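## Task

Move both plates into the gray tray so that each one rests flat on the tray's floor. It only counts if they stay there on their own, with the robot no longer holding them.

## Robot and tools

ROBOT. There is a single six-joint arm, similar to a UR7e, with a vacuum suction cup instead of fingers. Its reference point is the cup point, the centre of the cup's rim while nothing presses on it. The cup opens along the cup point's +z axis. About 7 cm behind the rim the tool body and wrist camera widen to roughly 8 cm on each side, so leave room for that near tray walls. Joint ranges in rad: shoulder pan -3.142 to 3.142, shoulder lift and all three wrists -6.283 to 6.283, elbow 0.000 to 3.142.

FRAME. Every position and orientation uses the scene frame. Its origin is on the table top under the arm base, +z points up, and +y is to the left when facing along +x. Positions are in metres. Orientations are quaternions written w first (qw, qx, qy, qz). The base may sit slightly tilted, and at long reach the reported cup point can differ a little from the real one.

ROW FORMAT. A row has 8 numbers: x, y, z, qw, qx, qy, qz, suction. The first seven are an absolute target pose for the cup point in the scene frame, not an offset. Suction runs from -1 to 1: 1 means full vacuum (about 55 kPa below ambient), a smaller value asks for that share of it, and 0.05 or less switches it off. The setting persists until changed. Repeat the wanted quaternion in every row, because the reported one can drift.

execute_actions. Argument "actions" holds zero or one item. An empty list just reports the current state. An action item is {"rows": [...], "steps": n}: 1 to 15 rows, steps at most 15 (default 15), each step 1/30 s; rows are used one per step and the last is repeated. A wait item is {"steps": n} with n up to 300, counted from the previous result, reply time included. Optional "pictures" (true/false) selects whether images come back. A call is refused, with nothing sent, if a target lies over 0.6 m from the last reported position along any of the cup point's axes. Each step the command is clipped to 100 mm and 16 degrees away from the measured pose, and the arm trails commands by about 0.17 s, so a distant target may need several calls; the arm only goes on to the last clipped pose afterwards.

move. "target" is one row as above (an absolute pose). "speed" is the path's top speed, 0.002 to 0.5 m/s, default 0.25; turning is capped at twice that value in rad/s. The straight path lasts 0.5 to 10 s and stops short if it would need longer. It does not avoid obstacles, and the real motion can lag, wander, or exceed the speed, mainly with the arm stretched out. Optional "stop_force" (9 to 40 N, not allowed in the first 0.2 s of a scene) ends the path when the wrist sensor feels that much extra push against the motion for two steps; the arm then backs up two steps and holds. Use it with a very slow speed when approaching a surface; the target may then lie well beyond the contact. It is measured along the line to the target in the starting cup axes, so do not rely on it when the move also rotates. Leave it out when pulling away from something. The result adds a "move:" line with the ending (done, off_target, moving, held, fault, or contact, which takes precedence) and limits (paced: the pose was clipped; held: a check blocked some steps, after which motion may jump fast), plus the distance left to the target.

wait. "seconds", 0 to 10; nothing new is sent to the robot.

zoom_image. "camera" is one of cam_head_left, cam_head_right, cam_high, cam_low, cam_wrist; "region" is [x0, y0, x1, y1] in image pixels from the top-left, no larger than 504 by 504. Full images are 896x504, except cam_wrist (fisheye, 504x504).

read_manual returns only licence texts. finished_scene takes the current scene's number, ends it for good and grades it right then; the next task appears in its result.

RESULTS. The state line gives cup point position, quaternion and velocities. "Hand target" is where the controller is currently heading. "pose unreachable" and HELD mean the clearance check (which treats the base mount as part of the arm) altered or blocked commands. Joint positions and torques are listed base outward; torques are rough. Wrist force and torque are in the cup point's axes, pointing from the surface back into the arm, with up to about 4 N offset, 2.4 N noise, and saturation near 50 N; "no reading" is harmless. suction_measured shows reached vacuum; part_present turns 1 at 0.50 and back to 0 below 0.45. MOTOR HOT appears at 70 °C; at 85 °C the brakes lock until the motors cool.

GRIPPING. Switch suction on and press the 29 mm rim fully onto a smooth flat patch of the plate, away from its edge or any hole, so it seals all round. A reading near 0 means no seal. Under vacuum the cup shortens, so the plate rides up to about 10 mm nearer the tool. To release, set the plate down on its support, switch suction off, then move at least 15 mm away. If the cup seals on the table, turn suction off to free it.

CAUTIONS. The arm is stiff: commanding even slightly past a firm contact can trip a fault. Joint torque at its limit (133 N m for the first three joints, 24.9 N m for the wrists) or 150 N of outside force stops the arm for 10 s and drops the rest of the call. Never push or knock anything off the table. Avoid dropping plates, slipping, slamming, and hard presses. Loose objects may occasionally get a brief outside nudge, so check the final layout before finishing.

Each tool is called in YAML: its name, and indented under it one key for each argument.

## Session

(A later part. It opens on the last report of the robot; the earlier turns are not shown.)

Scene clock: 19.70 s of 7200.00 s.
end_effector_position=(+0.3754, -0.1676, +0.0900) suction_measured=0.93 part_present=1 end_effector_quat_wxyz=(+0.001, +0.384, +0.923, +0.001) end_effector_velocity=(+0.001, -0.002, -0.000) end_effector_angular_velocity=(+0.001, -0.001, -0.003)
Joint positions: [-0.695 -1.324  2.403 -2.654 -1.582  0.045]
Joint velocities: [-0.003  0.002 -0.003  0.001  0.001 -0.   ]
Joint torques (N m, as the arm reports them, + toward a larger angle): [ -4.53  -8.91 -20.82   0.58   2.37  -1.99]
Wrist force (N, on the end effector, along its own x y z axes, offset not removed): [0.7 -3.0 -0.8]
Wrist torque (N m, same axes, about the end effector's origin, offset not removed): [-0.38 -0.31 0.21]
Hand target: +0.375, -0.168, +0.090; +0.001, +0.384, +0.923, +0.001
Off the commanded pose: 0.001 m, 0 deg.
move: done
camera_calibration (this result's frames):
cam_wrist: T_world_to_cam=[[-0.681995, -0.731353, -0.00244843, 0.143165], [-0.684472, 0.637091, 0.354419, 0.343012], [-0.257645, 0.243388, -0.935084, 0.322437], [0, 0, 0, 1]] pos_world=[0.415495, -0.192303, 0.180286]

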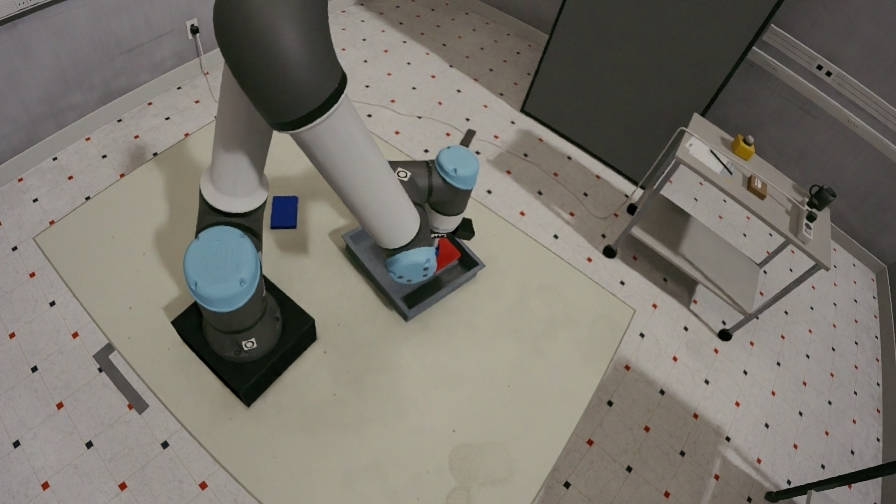

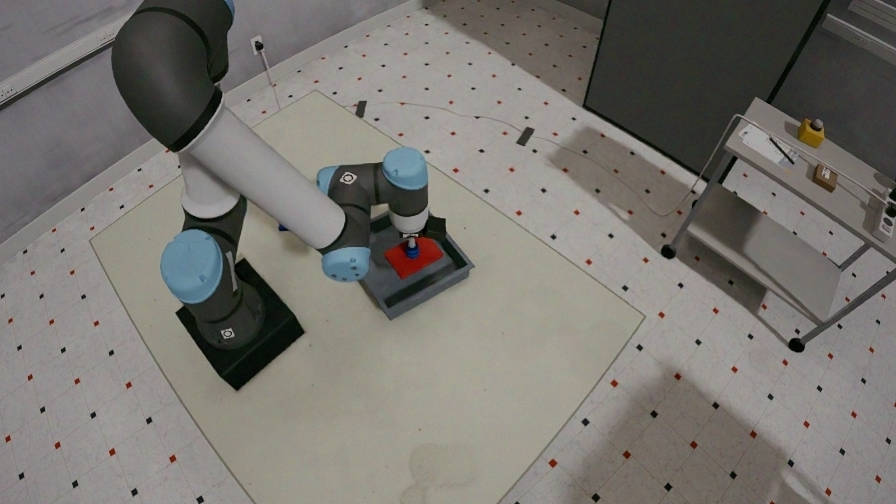

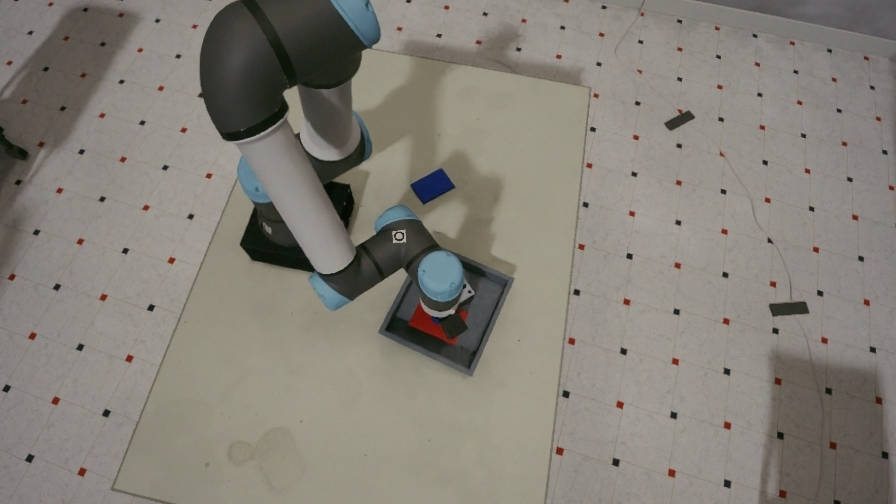

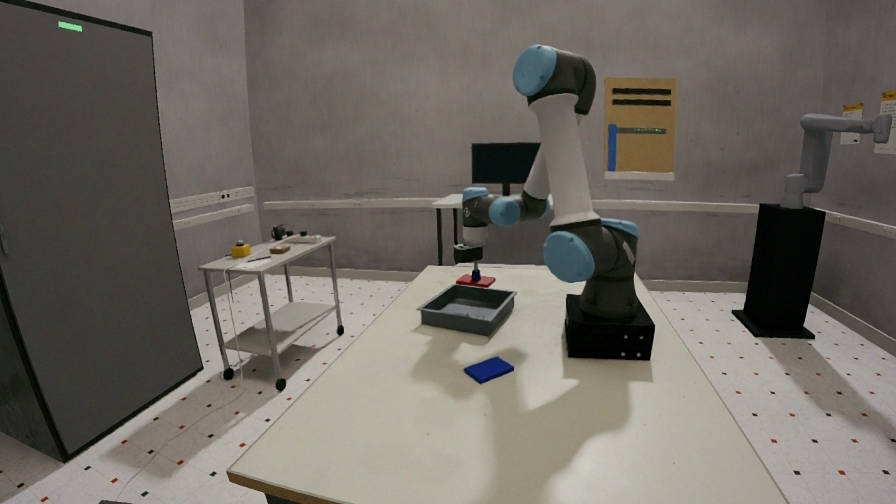

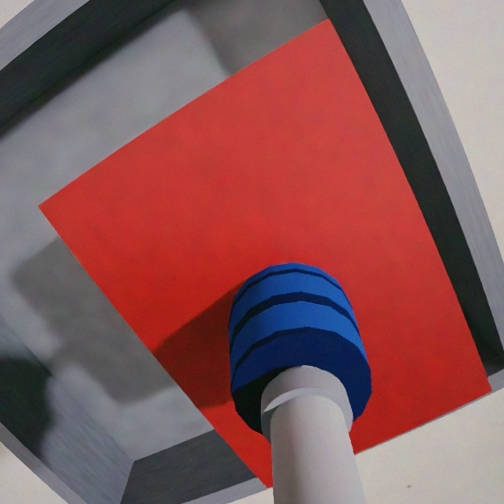

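Aligned and inside the rim. Lowering.

move:
  target: [0.375, -0.168, 0.022, 0, 0.384, 0.923, 0, 1]
  speed: 0.12

move:
  target: [0.375, -0.168, -0.005, 0, 0.384, 0.923, 0, 1]
  speed: 0.005
  stop_force: 9

Scene clock: 22.30 s of 7200.00 s.
end_effector_position=(+0.3749, -0.1680, +0.0222) suction_measured=0.93 part_present=1 end_effector_quat_wxyz=(-0.000, +0.384, +0.923, +0.000) end_effector_velocity=(+0.001, -0.001, -0.002) end_effector_angular_velocity=(-0.001, -0.001, -0.000)
Joint positions: [-0.698 -1.1    2.423 -2.897 -1.584  0.042]
Joint velocities: [ 0.     0.007 -0.002 -0.007  0.     0.   ]
Joint torques (N m, as the arm reports them, + toward a larger angle): [  4.79 -14.29 -15.31  -4.8   -2.13  -1.31]
Wrist force (N, on the end effector, along its own x y z axes, offset not removed): [-0.3 -2.7 -3.0]
Wrist torque (N m, same axes, about the end effector's origin, offset not removed): [-0.36 -0.12 0.10]
Hand target: +0.375, -0.168, +0.022; +0.000, +0.384, +0.923, +0.000
Off the commanded pose: 0.000 m, 0 deg.
move: done
camera_calibration (this result's frames):
cam_wrist: T_world_to_cam=[[-0.682219, -0.731147, -0.000917936, 0.142488], [-0.68373, 0.63753, 0.355061, 0.366679], [-0.259016, 0.242857, -0.934843, 0.259353], [0, 0, 0, 1]] pos_world=[0.415094, -0.192575, 0.112392]

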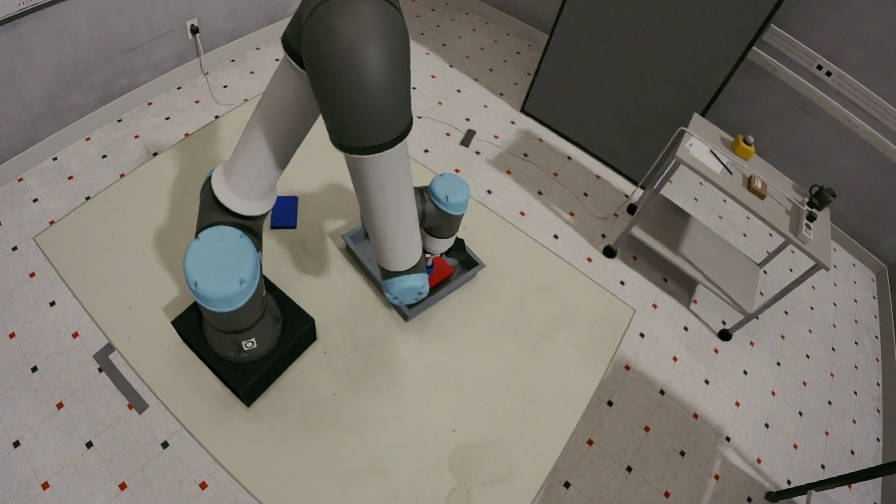

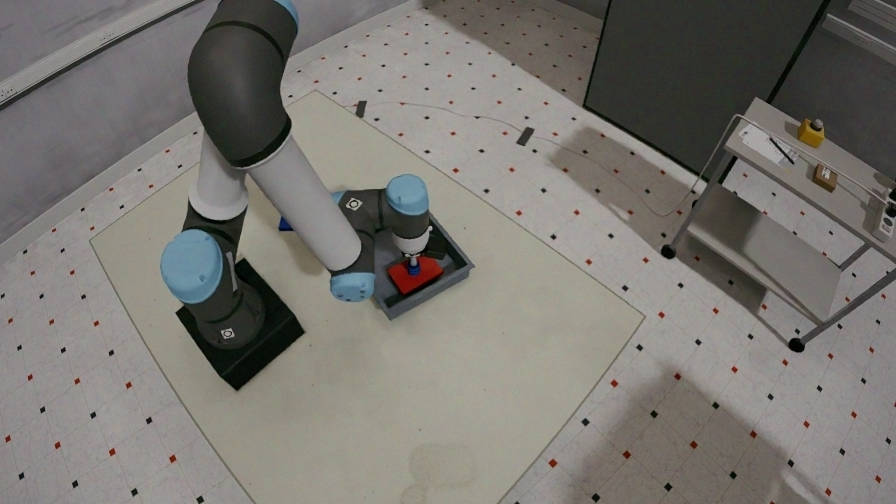

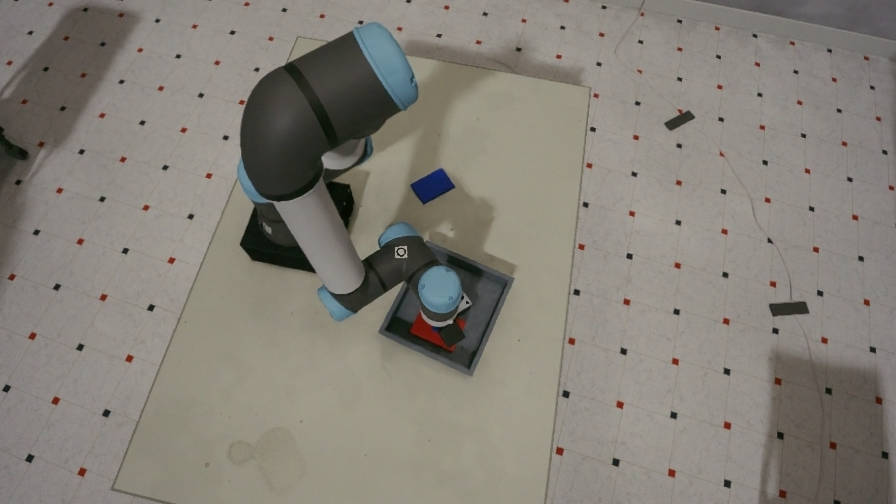

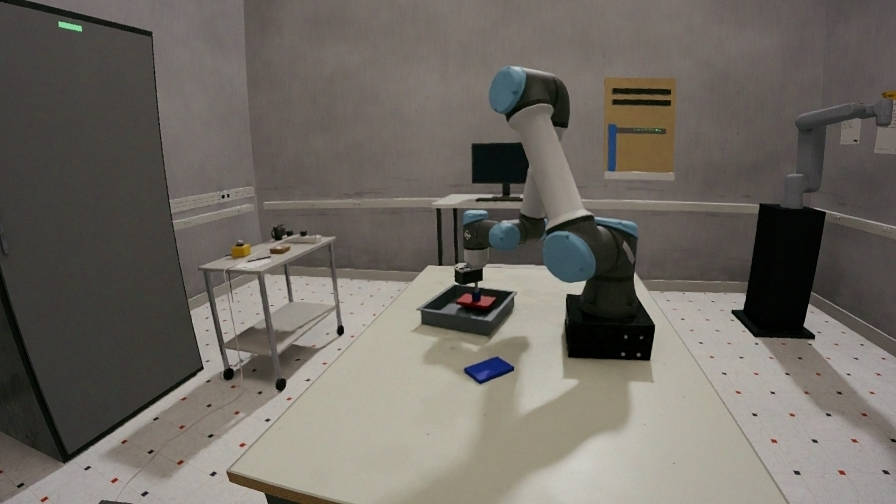

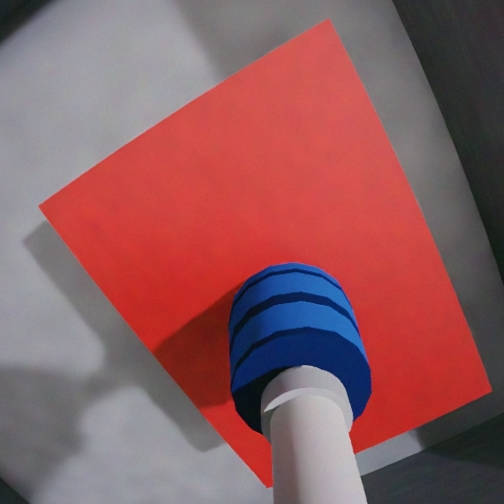

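Scene clock: 26.53 s of 7200.00 s.
end_effector_position=(+0.3750, -0.1680, +0.0029) suction_measured=0.93 part_present=1 end_effector_quat_wxyz=(+0.000, +0.384, +0.923, -0.000) end_effector_velocity=(-0.001, +0.001, +0.001) end_effector_angular_velocity=(+0.002, +0.003, -0.000)
Joint positions: [-0.699 -1.033  2.421 -2.963 -1.584  0.042]
Joint velocities: [-0.    -0.005  0.001  0.008 -0.001  0.   ]
Joint torques (N m, as the arm reports them, + toward a larger angle): [ -4.5  -32.51 -10.19   2.23  -1.95  -1.85]
Wrist force (N, on the end effector, along its own x y z axes, offset not removed): [4.7 -2.9 -26.6]
Wrist torque (N m, same axes, about the end effector's origin, offset not removed): [-0.21 -0.44 0.05]
Hand target: +0.375, -0.168, +0.003; +0.000, +0.384, +0.923, -0.000
Off the commanded pose: 0.008 m, 0 deg.
move: contact
camera_calibration (this result's frames):
cam_wrist: T_world_to_cam=[[-0.682197, -0.731168, -0.000899471, 0.14248], [-0.683799, 0.637564, 0.354869, 0.373664], [-0.258895, 0.242705, -0.934916, 0.241306], [0, 0, 0, 1]] pos_world=[0.415183, -0.192624, 0.0931277]

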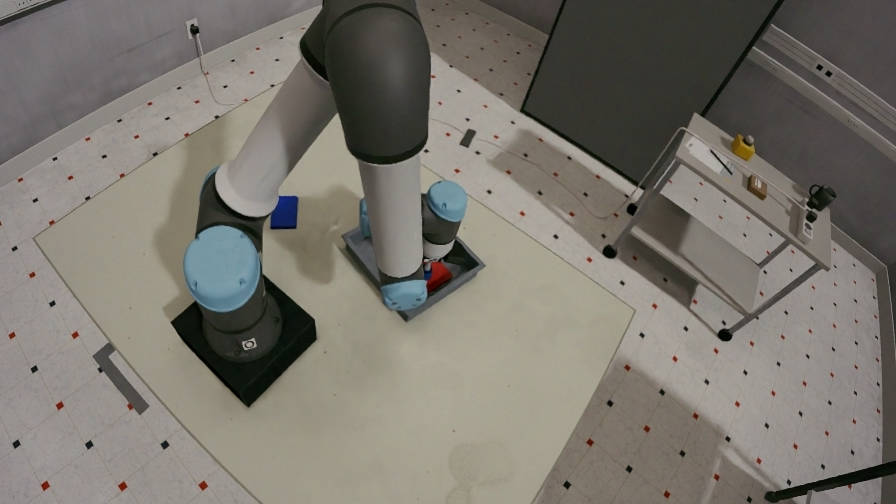

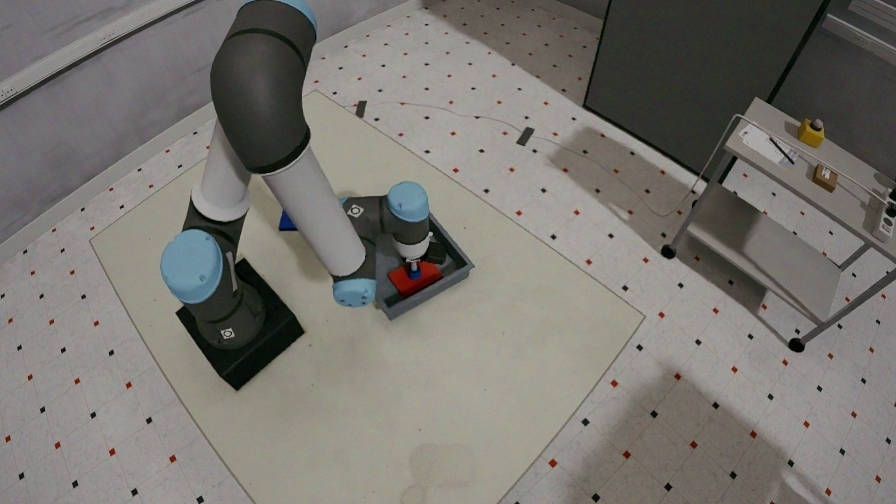

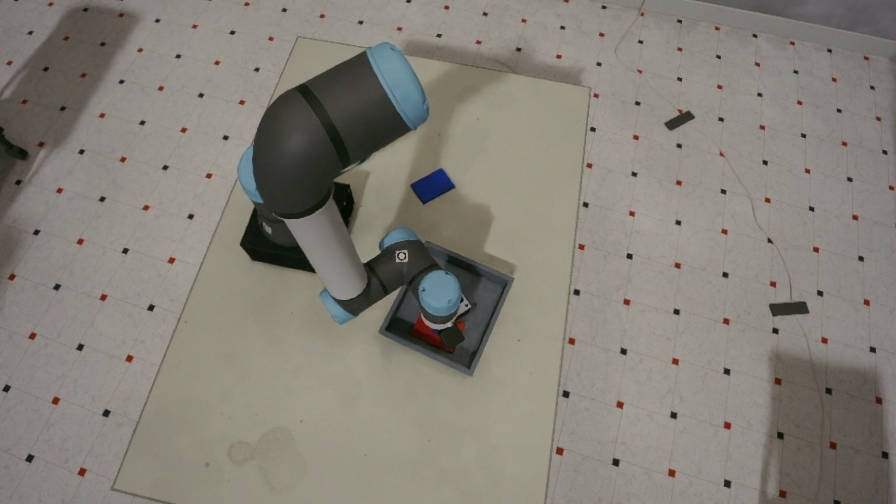

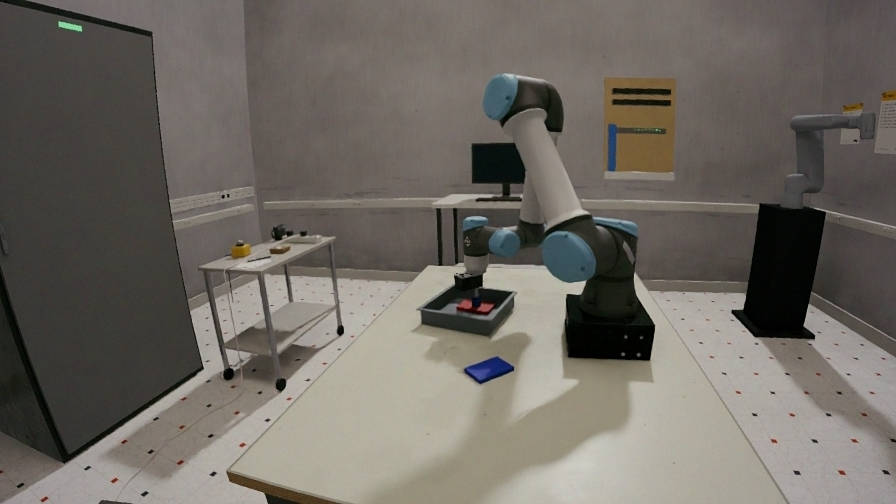

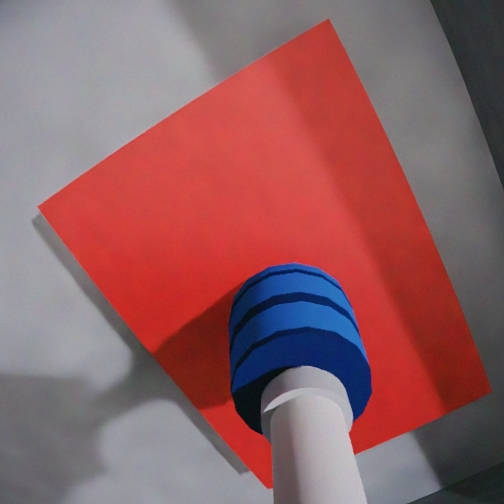

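execute_actions:
  actions:
    - {"rows": [[0.375, -0.168, 0.004, 0, 0.384, 0.923, 0, 0]], "steps": 10}
  pictures: false

Scene clock: 27.77 s of 7200.00 s.
end_effector_position=(+0.3750, -0.1680, +0.0039) suction_measured=0.00 part_present=0 end_effector_quat_wxyz=(-0.000, +0.384, +0.923, -0.000) end_effector_velocity=(-0.000, -0.001, +0.001) end_effector_angular_velocity=(-0.002, -0.000, -0.001)
Joint positions: [-0.699 -1.037  2.421 -2.959 -1.584  0.042]
Joint velocities: [-0.001 -0.002  0.     0.    -0.001 -0.   ]
Joint torques (N m, as the arm reports them, + toward a larger angle): [  5.46 -36.38   2.44   0.94  -0.88   0.17]
Wrist force (N, on the end effector, along its own x y z axes, offset not removed): [0.0 -0.6 -6.7]
Wrist torque (N m, same axes, about the end effector's origin, offset not removed): [-0.10 -0.22 0.09]
Hand target: +0.375, -0.168, +0.004; +0.000, +0.384, +0.923, -0.000
Off the commanded pose: 0.000 m, 0 deg.
Steps of this call (steps 1 to 27: nothing new was sent; steps 28 to 37: all 10 steps of this action). Readings (end_effector_position | what the end effector reports):
28: (+0.3750, -0.1680, +0.0031) | suction_measured=0.11 part_present=0
29: (+0.3750, -0.1680, +0.0033) | suction_measured=0.00 part_present=0
31: (+0.3750, -0.1680, +0.0036) | suction_measured=0.00 part_present=0
35: (+0.3750, -0.1680, +0.0039) | suction_measured=0.00 part_present=0
37: the state above

move:
  target: [0.375, -0.168, 0.08, 0, 0.384, 0.923, 0, 0]
  speed: 0.2

move:
  target: [0.285, 0.195, 0.08, 0, 0, 1, 0, 0]
  speed: 0.3

Scene clock: 29.33 s of 7200.00 s.
end_effector_position=(+0.3750, -0.1680, +0.0798) suction_measured=0.00 part_present=0 end_effector_quat_wxyz=(+0.000, +0.384, +0.923, +0.000) end_effector_velocity=(+0.000, -0.000, +0.002) end_effector_angular_velocity=(+0.002, -0.001, +0.001)
Joint positions: [-0.696 -1.292  2.408 -2.691 -1.584  0.045]
Joint velocities: [-0.    -0.006 -0.002  0.008  0.002 -0.001]
Joint torques (N m, as the arm reports them, + toward a larger angle): [ -4.49 -32.5  -20.79   0.33  -0.08  -2.15]
Wrist force (N, on the end effector, along its own x y z axes, offset not removed): [0.7 -0.5 -2.5]
Wrist torque (N m, same axes, about the end effector's origin, offset not removed): [-0.04 -0.41 0.07]
Hand target: +0.375, -0.168, +0.080; -0.000, +0.384, +0.923, -0.000
Off the commanded pose: 0.000 m, 0 deg.
move: done
camera_calibration (this result's frames):
cam_wrist: T_world_to_cam=[[-0.682301, -0.731071, -0.00102927, 0.142675], [-0.683747, 0.637634, 0.354843, 0.346367], [-0.258759, 0.242814, -0.934925, 0.31317], [0, 0, 0, 1]] pos_world=[0.41521, -0.192591, 0.170031]

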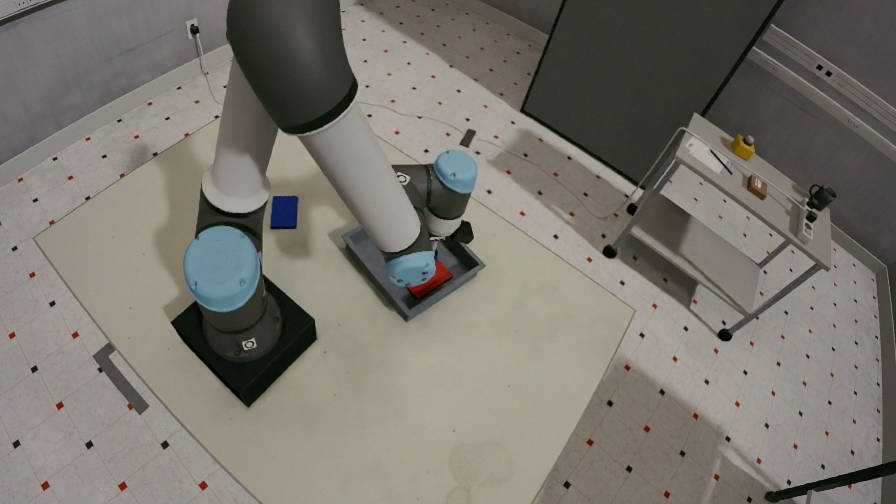

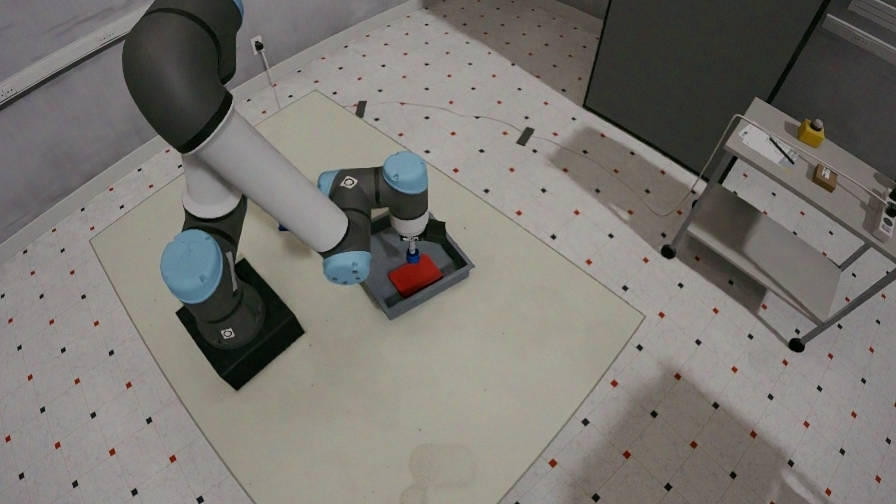

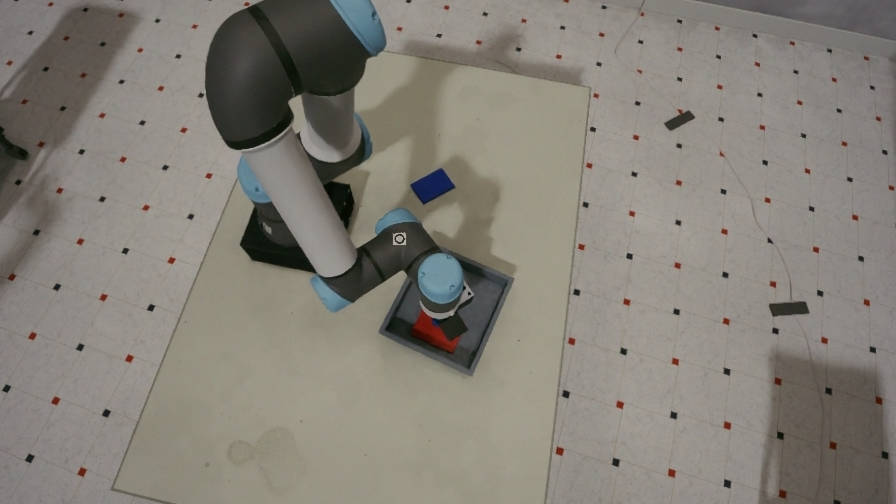

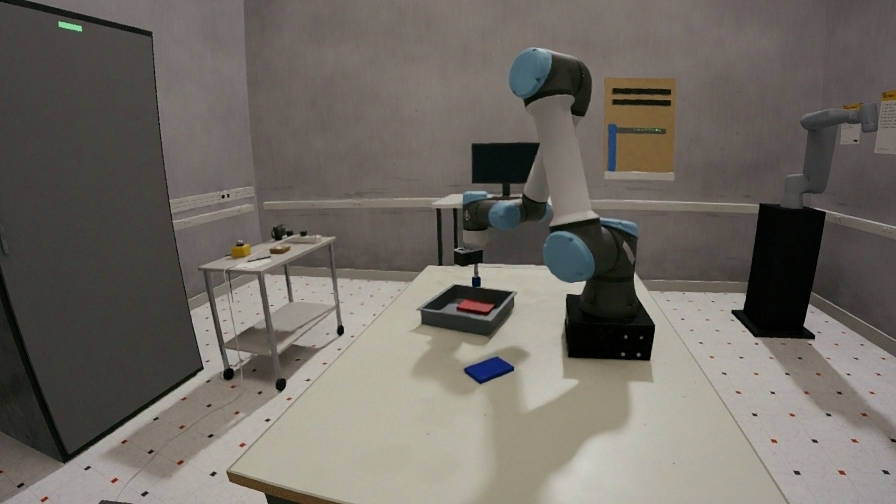

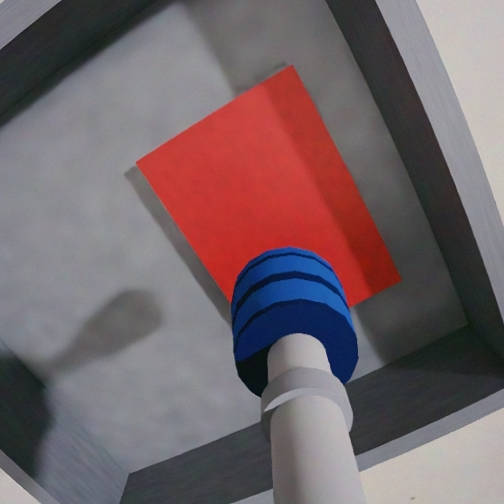

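Scene clock: 31.27 s of 7200.00 s.
end_effector_position=(+0.2844, +0.1945, +0.0800) suction_measured=0.00 part_present=0 end_effector_quat_wxyz=(-0.001, +0.000, +1.000, -0.001) end_effector_velocity=(-0.000, +0.002, -0.000) end_effector_angular_velocity=(+0.000, +0.000, +0.002)
Joint positions: [ 0.259 -1.391  2.582 -2.751 -1.583  0.211]
Joint velocities: [ 0.005  0.003 -0.003  0.     0.     0.004]
Joint torques (N m, as the arm reports them, + toward a larger angle): [  9.38  -6.91 -16.47   0.36  -2.32   1.33]
Wrist force (N, on the end effector, along its own x y z axes, offset not removed): [3.3 -1.3 -4.2]
Wrist torque (N m, same axes, about the end effector's origin, offset not removed): [-0.22 -0.52 0.04]
Hand target: +0.284, +0.195, +0.080; -0.001, +0.000, +1.000, -0.001
Off the commanded pose: 0.001 m, 0 deg.
move: done
camera_calibration (this result's frames):
cam_wrist: T_world_to_cam=[[0.0375252, -0.999296, 0.000185547, 0.193162], [-0.933606, -0.0349922, 0.356589, 0.254952], [-0.356331, -0.0135543, -0.934261, 0.279492], [0, 0, 0, 1]] pos_world=[0.330368, 0.205736, 0.17017]

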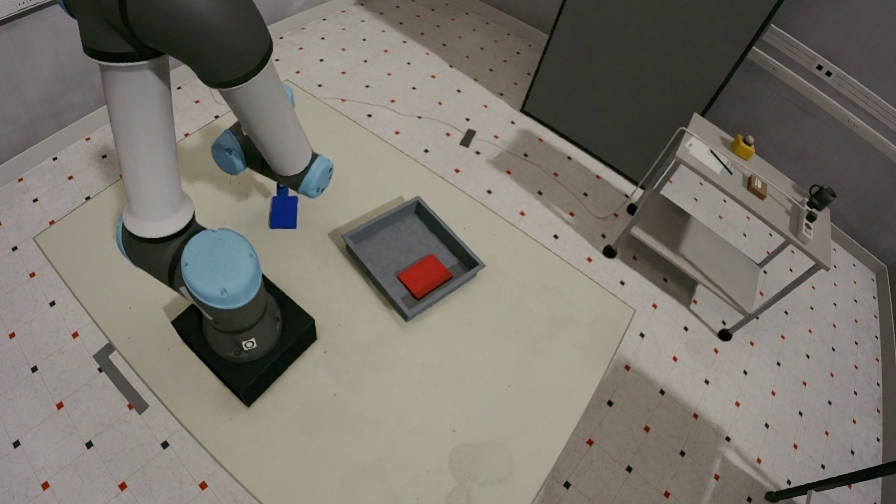

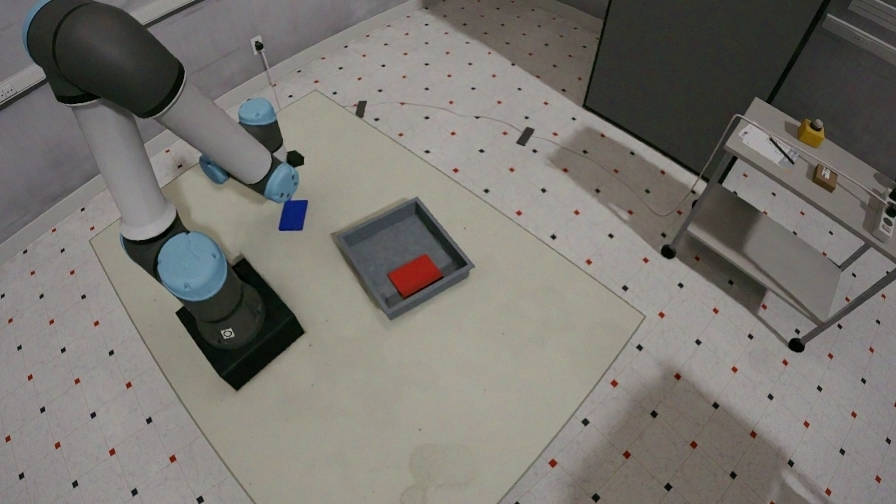

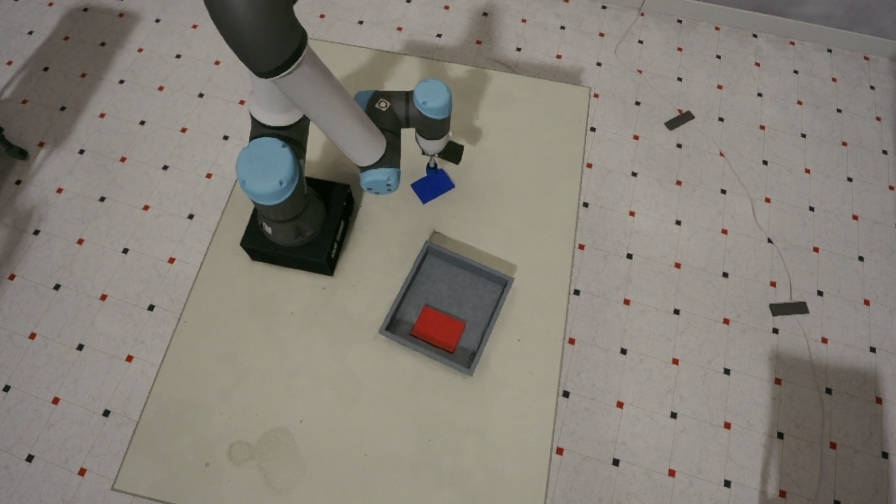

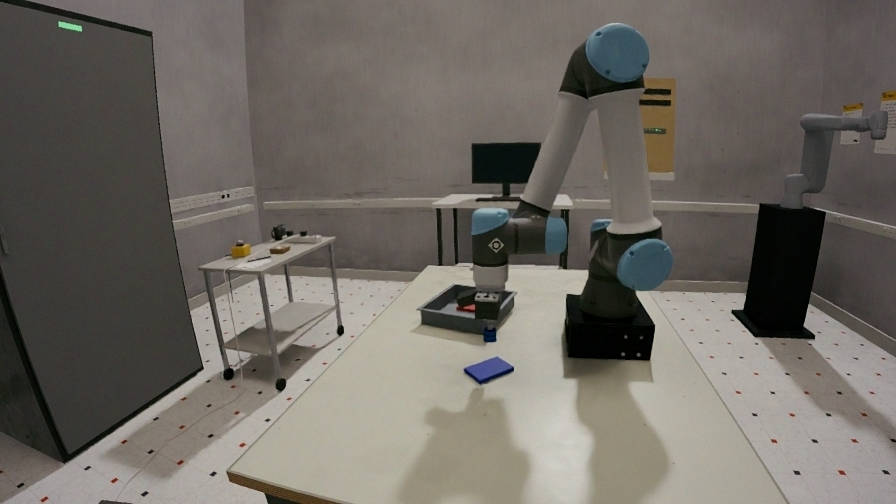

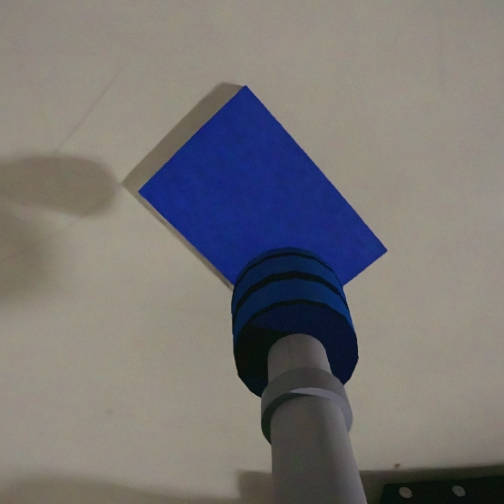

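move:
  target: [0.284, 0.198, 0.02, 0, 0, 1, 0, 0]
  speed: 0.15

move:
  target: [0.284, 0.198, 0.005, 0, 0, 1, 0, 1]
  speed: 0.012
  stop_force: 9

Scene clock: 33.73 s of 7200.00 s.
end_effector_position=(+0.2839, +0.1980, +0.0202) suction_measured=0.00 part_present=0 end_effector_quat_wxyz=(-0.000, -0.000, +1.000, -0.000) end_effector_velocity=(+0.000, +0.000, -0.002) end_effector_angular_velocity=(-0.000, -0.001, -0.000)
Joint positions: [ 0.267 -1.128  2.597 -3.031 -1.582  0.219]
Joint velocities: [ 0.     0.009 -0.    -0.01  -0.     0.   ]
Joint torques (N m, as the arm reports them, + toward a larger angle): [  7.89 -10.93 -13.39  -4.91   2.48   1.39]
Wrist force (N, on the end effector, along its own x y z axes, offset not removed): [-2.1 -1.0 -1.3]
Wrist torque (N m, same axes, about the end effector's origin, offset not removed): [-0.19 0.00 0.07]
Hand target: +0.284, +0.198, +0.020; -0.000, -0.000, +1.000, -0.000
Off the commanded pose: 0.000 m, 0 deg.
move: done
camera_calibration (this result's frames):
cam_wrist: T_world_to_cam=[[0.0377373, -0.999287, -0.000853235, 0.196627], [-0.934142, -0.0355803, 0.355124, 0.276227], [-0.354901, -0.0126044, -0.934819, 0.222847], [0, 0, 0, 1]] pos_world=[0.329704, 0.209124, 0.110394]

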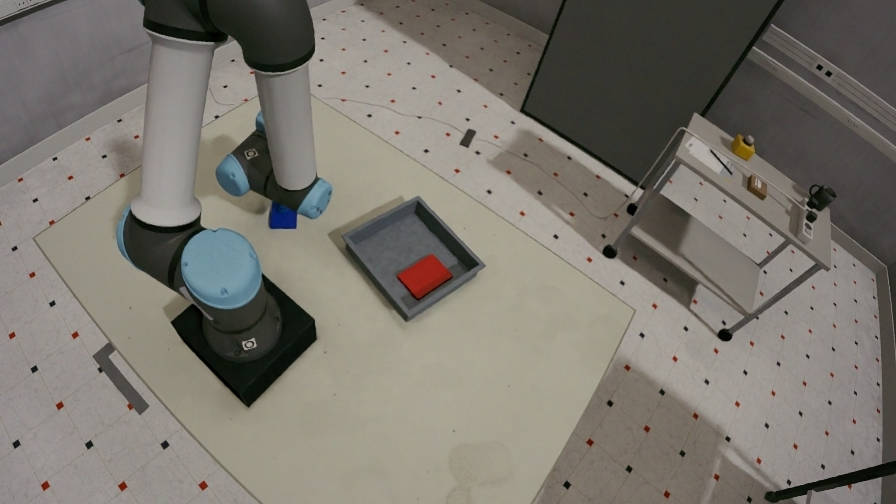

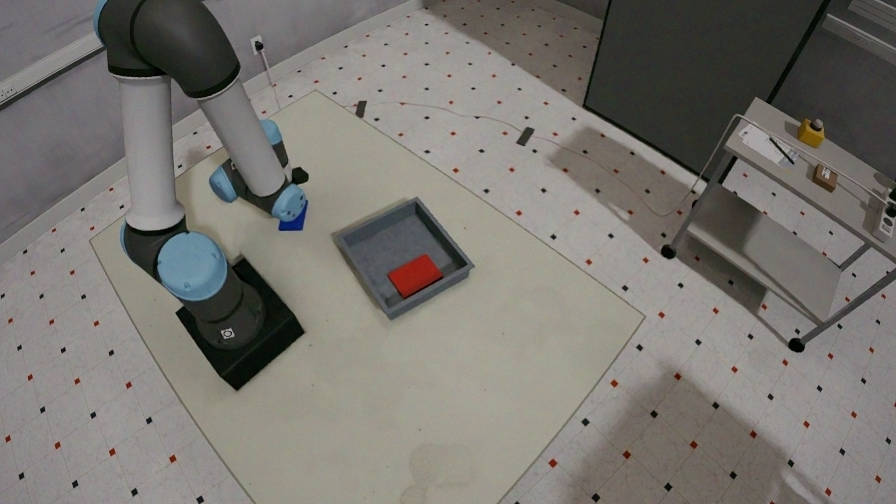

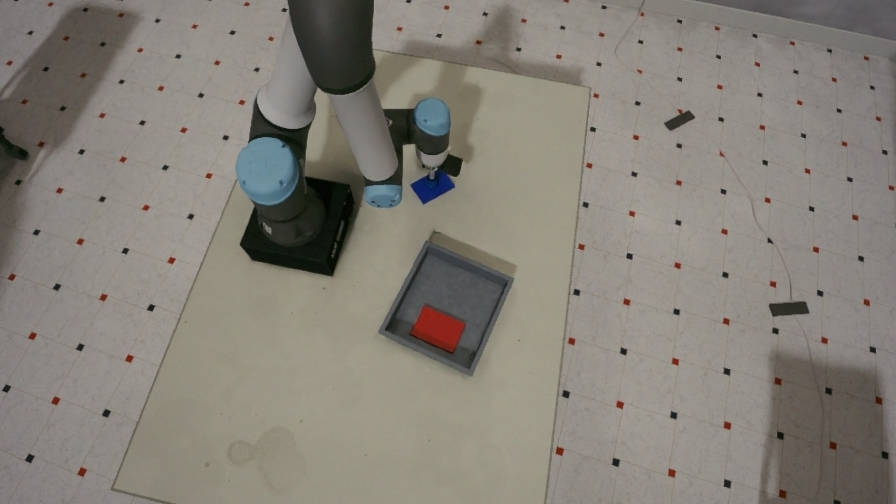

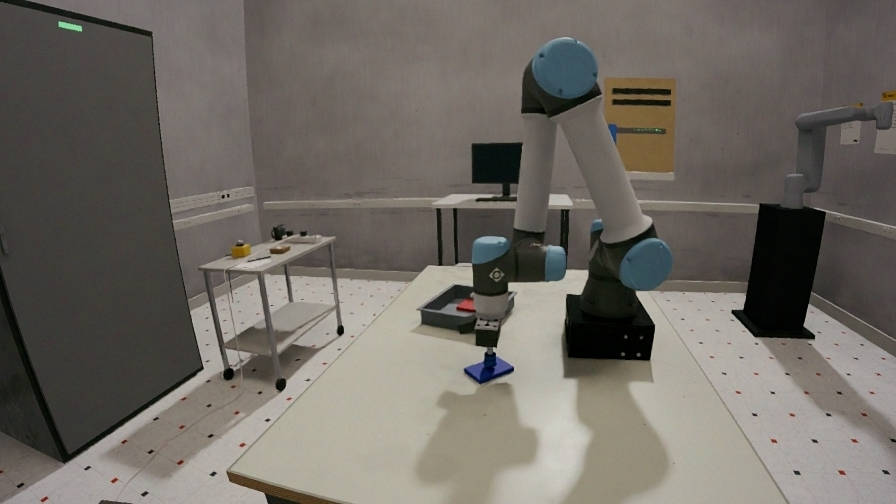

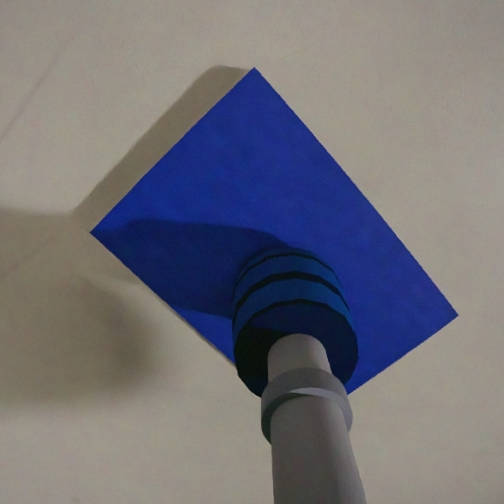

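Scene clock: 35.23 s of 7200.00 s.
end_effector_position=(+0.2840, +0.1980, +0.0052) suction_measured=0.75 part_present=1 end_effector_quat_wxyz=(-0.000, -0.000, +1.000, -0.000) end_effector_velocity=(+0.000, +0.000, -0.002) end_effector_angular_velocity=(+0.001, -0.001, -0.000)
Joint positions: [ 0.266 -1.06   2.595 -3.097 -1.582  0.219]
Joint velocities: [-0.     0.009 -0.001 -0.009  0.    -0.   ]
Joint torques (N m, as the arm reports them, + toward a larger angle): [ -4.16 -12.69 -12.31  -5.12   2.67  -2.03]
Wrist force (N, on the end effector, along its own x y z axes, offset not removed): [-1.9 1.0 -3.9]
Wrist torque (N m, same axes, about the end effector's origin, offset not removed): [-0.07 0.04 0.14]
Hand target: +0.284, +0.198, +0.005; -0.000, -0.000, +1.000, -0.000
Off the commanded pose: 0.000 m, 0 deg.
move: done
camera_calibration (this result's frames):
cam_wrist: T_world_to_cam=[[0.0377311, -0.999288, -0.00090398, 0.196648], [-0.934204, -0.0355948, 0.354959, 0.28166], [-0.354738, -0.0125485, -0.934881, 0.208787], [0, 0, 0, 1]] pos_world=[0.329773, 0.209154, 0.0953909]

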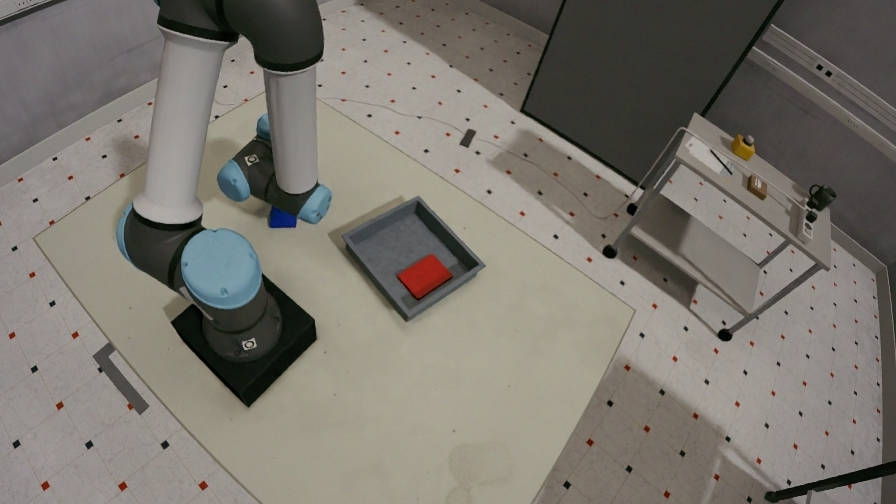

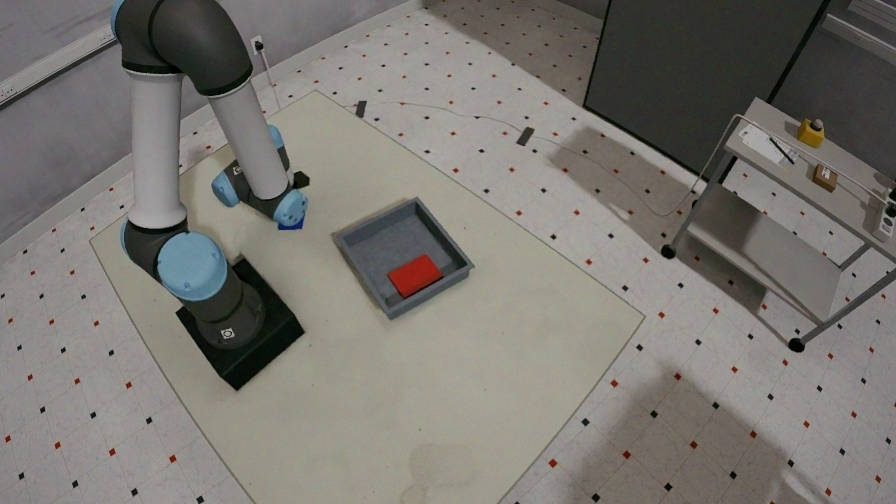

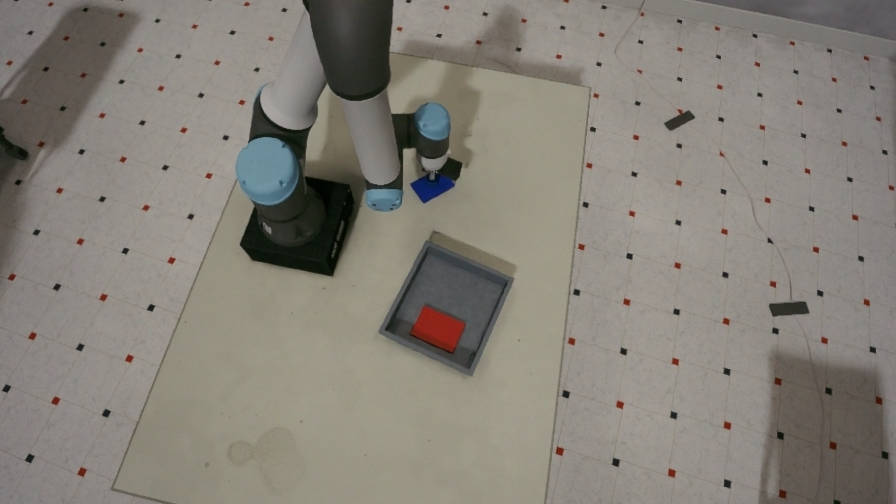

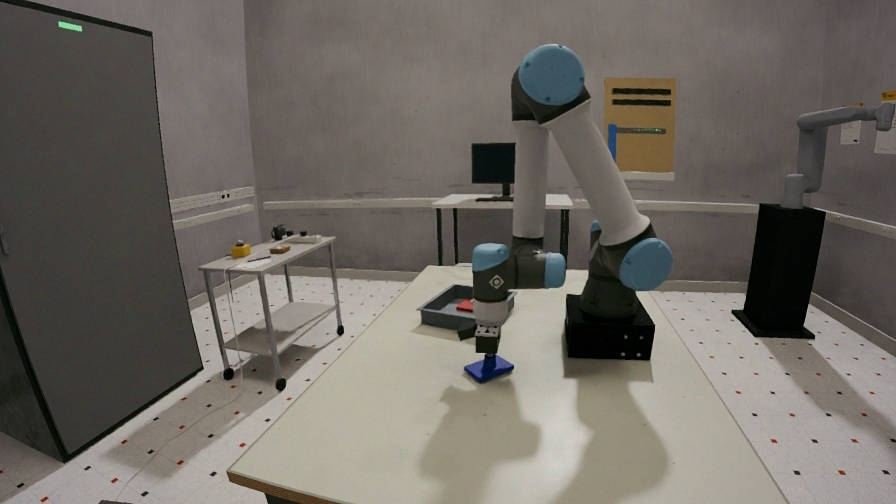

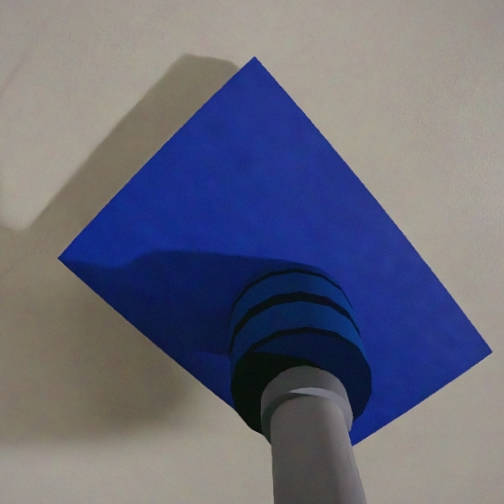

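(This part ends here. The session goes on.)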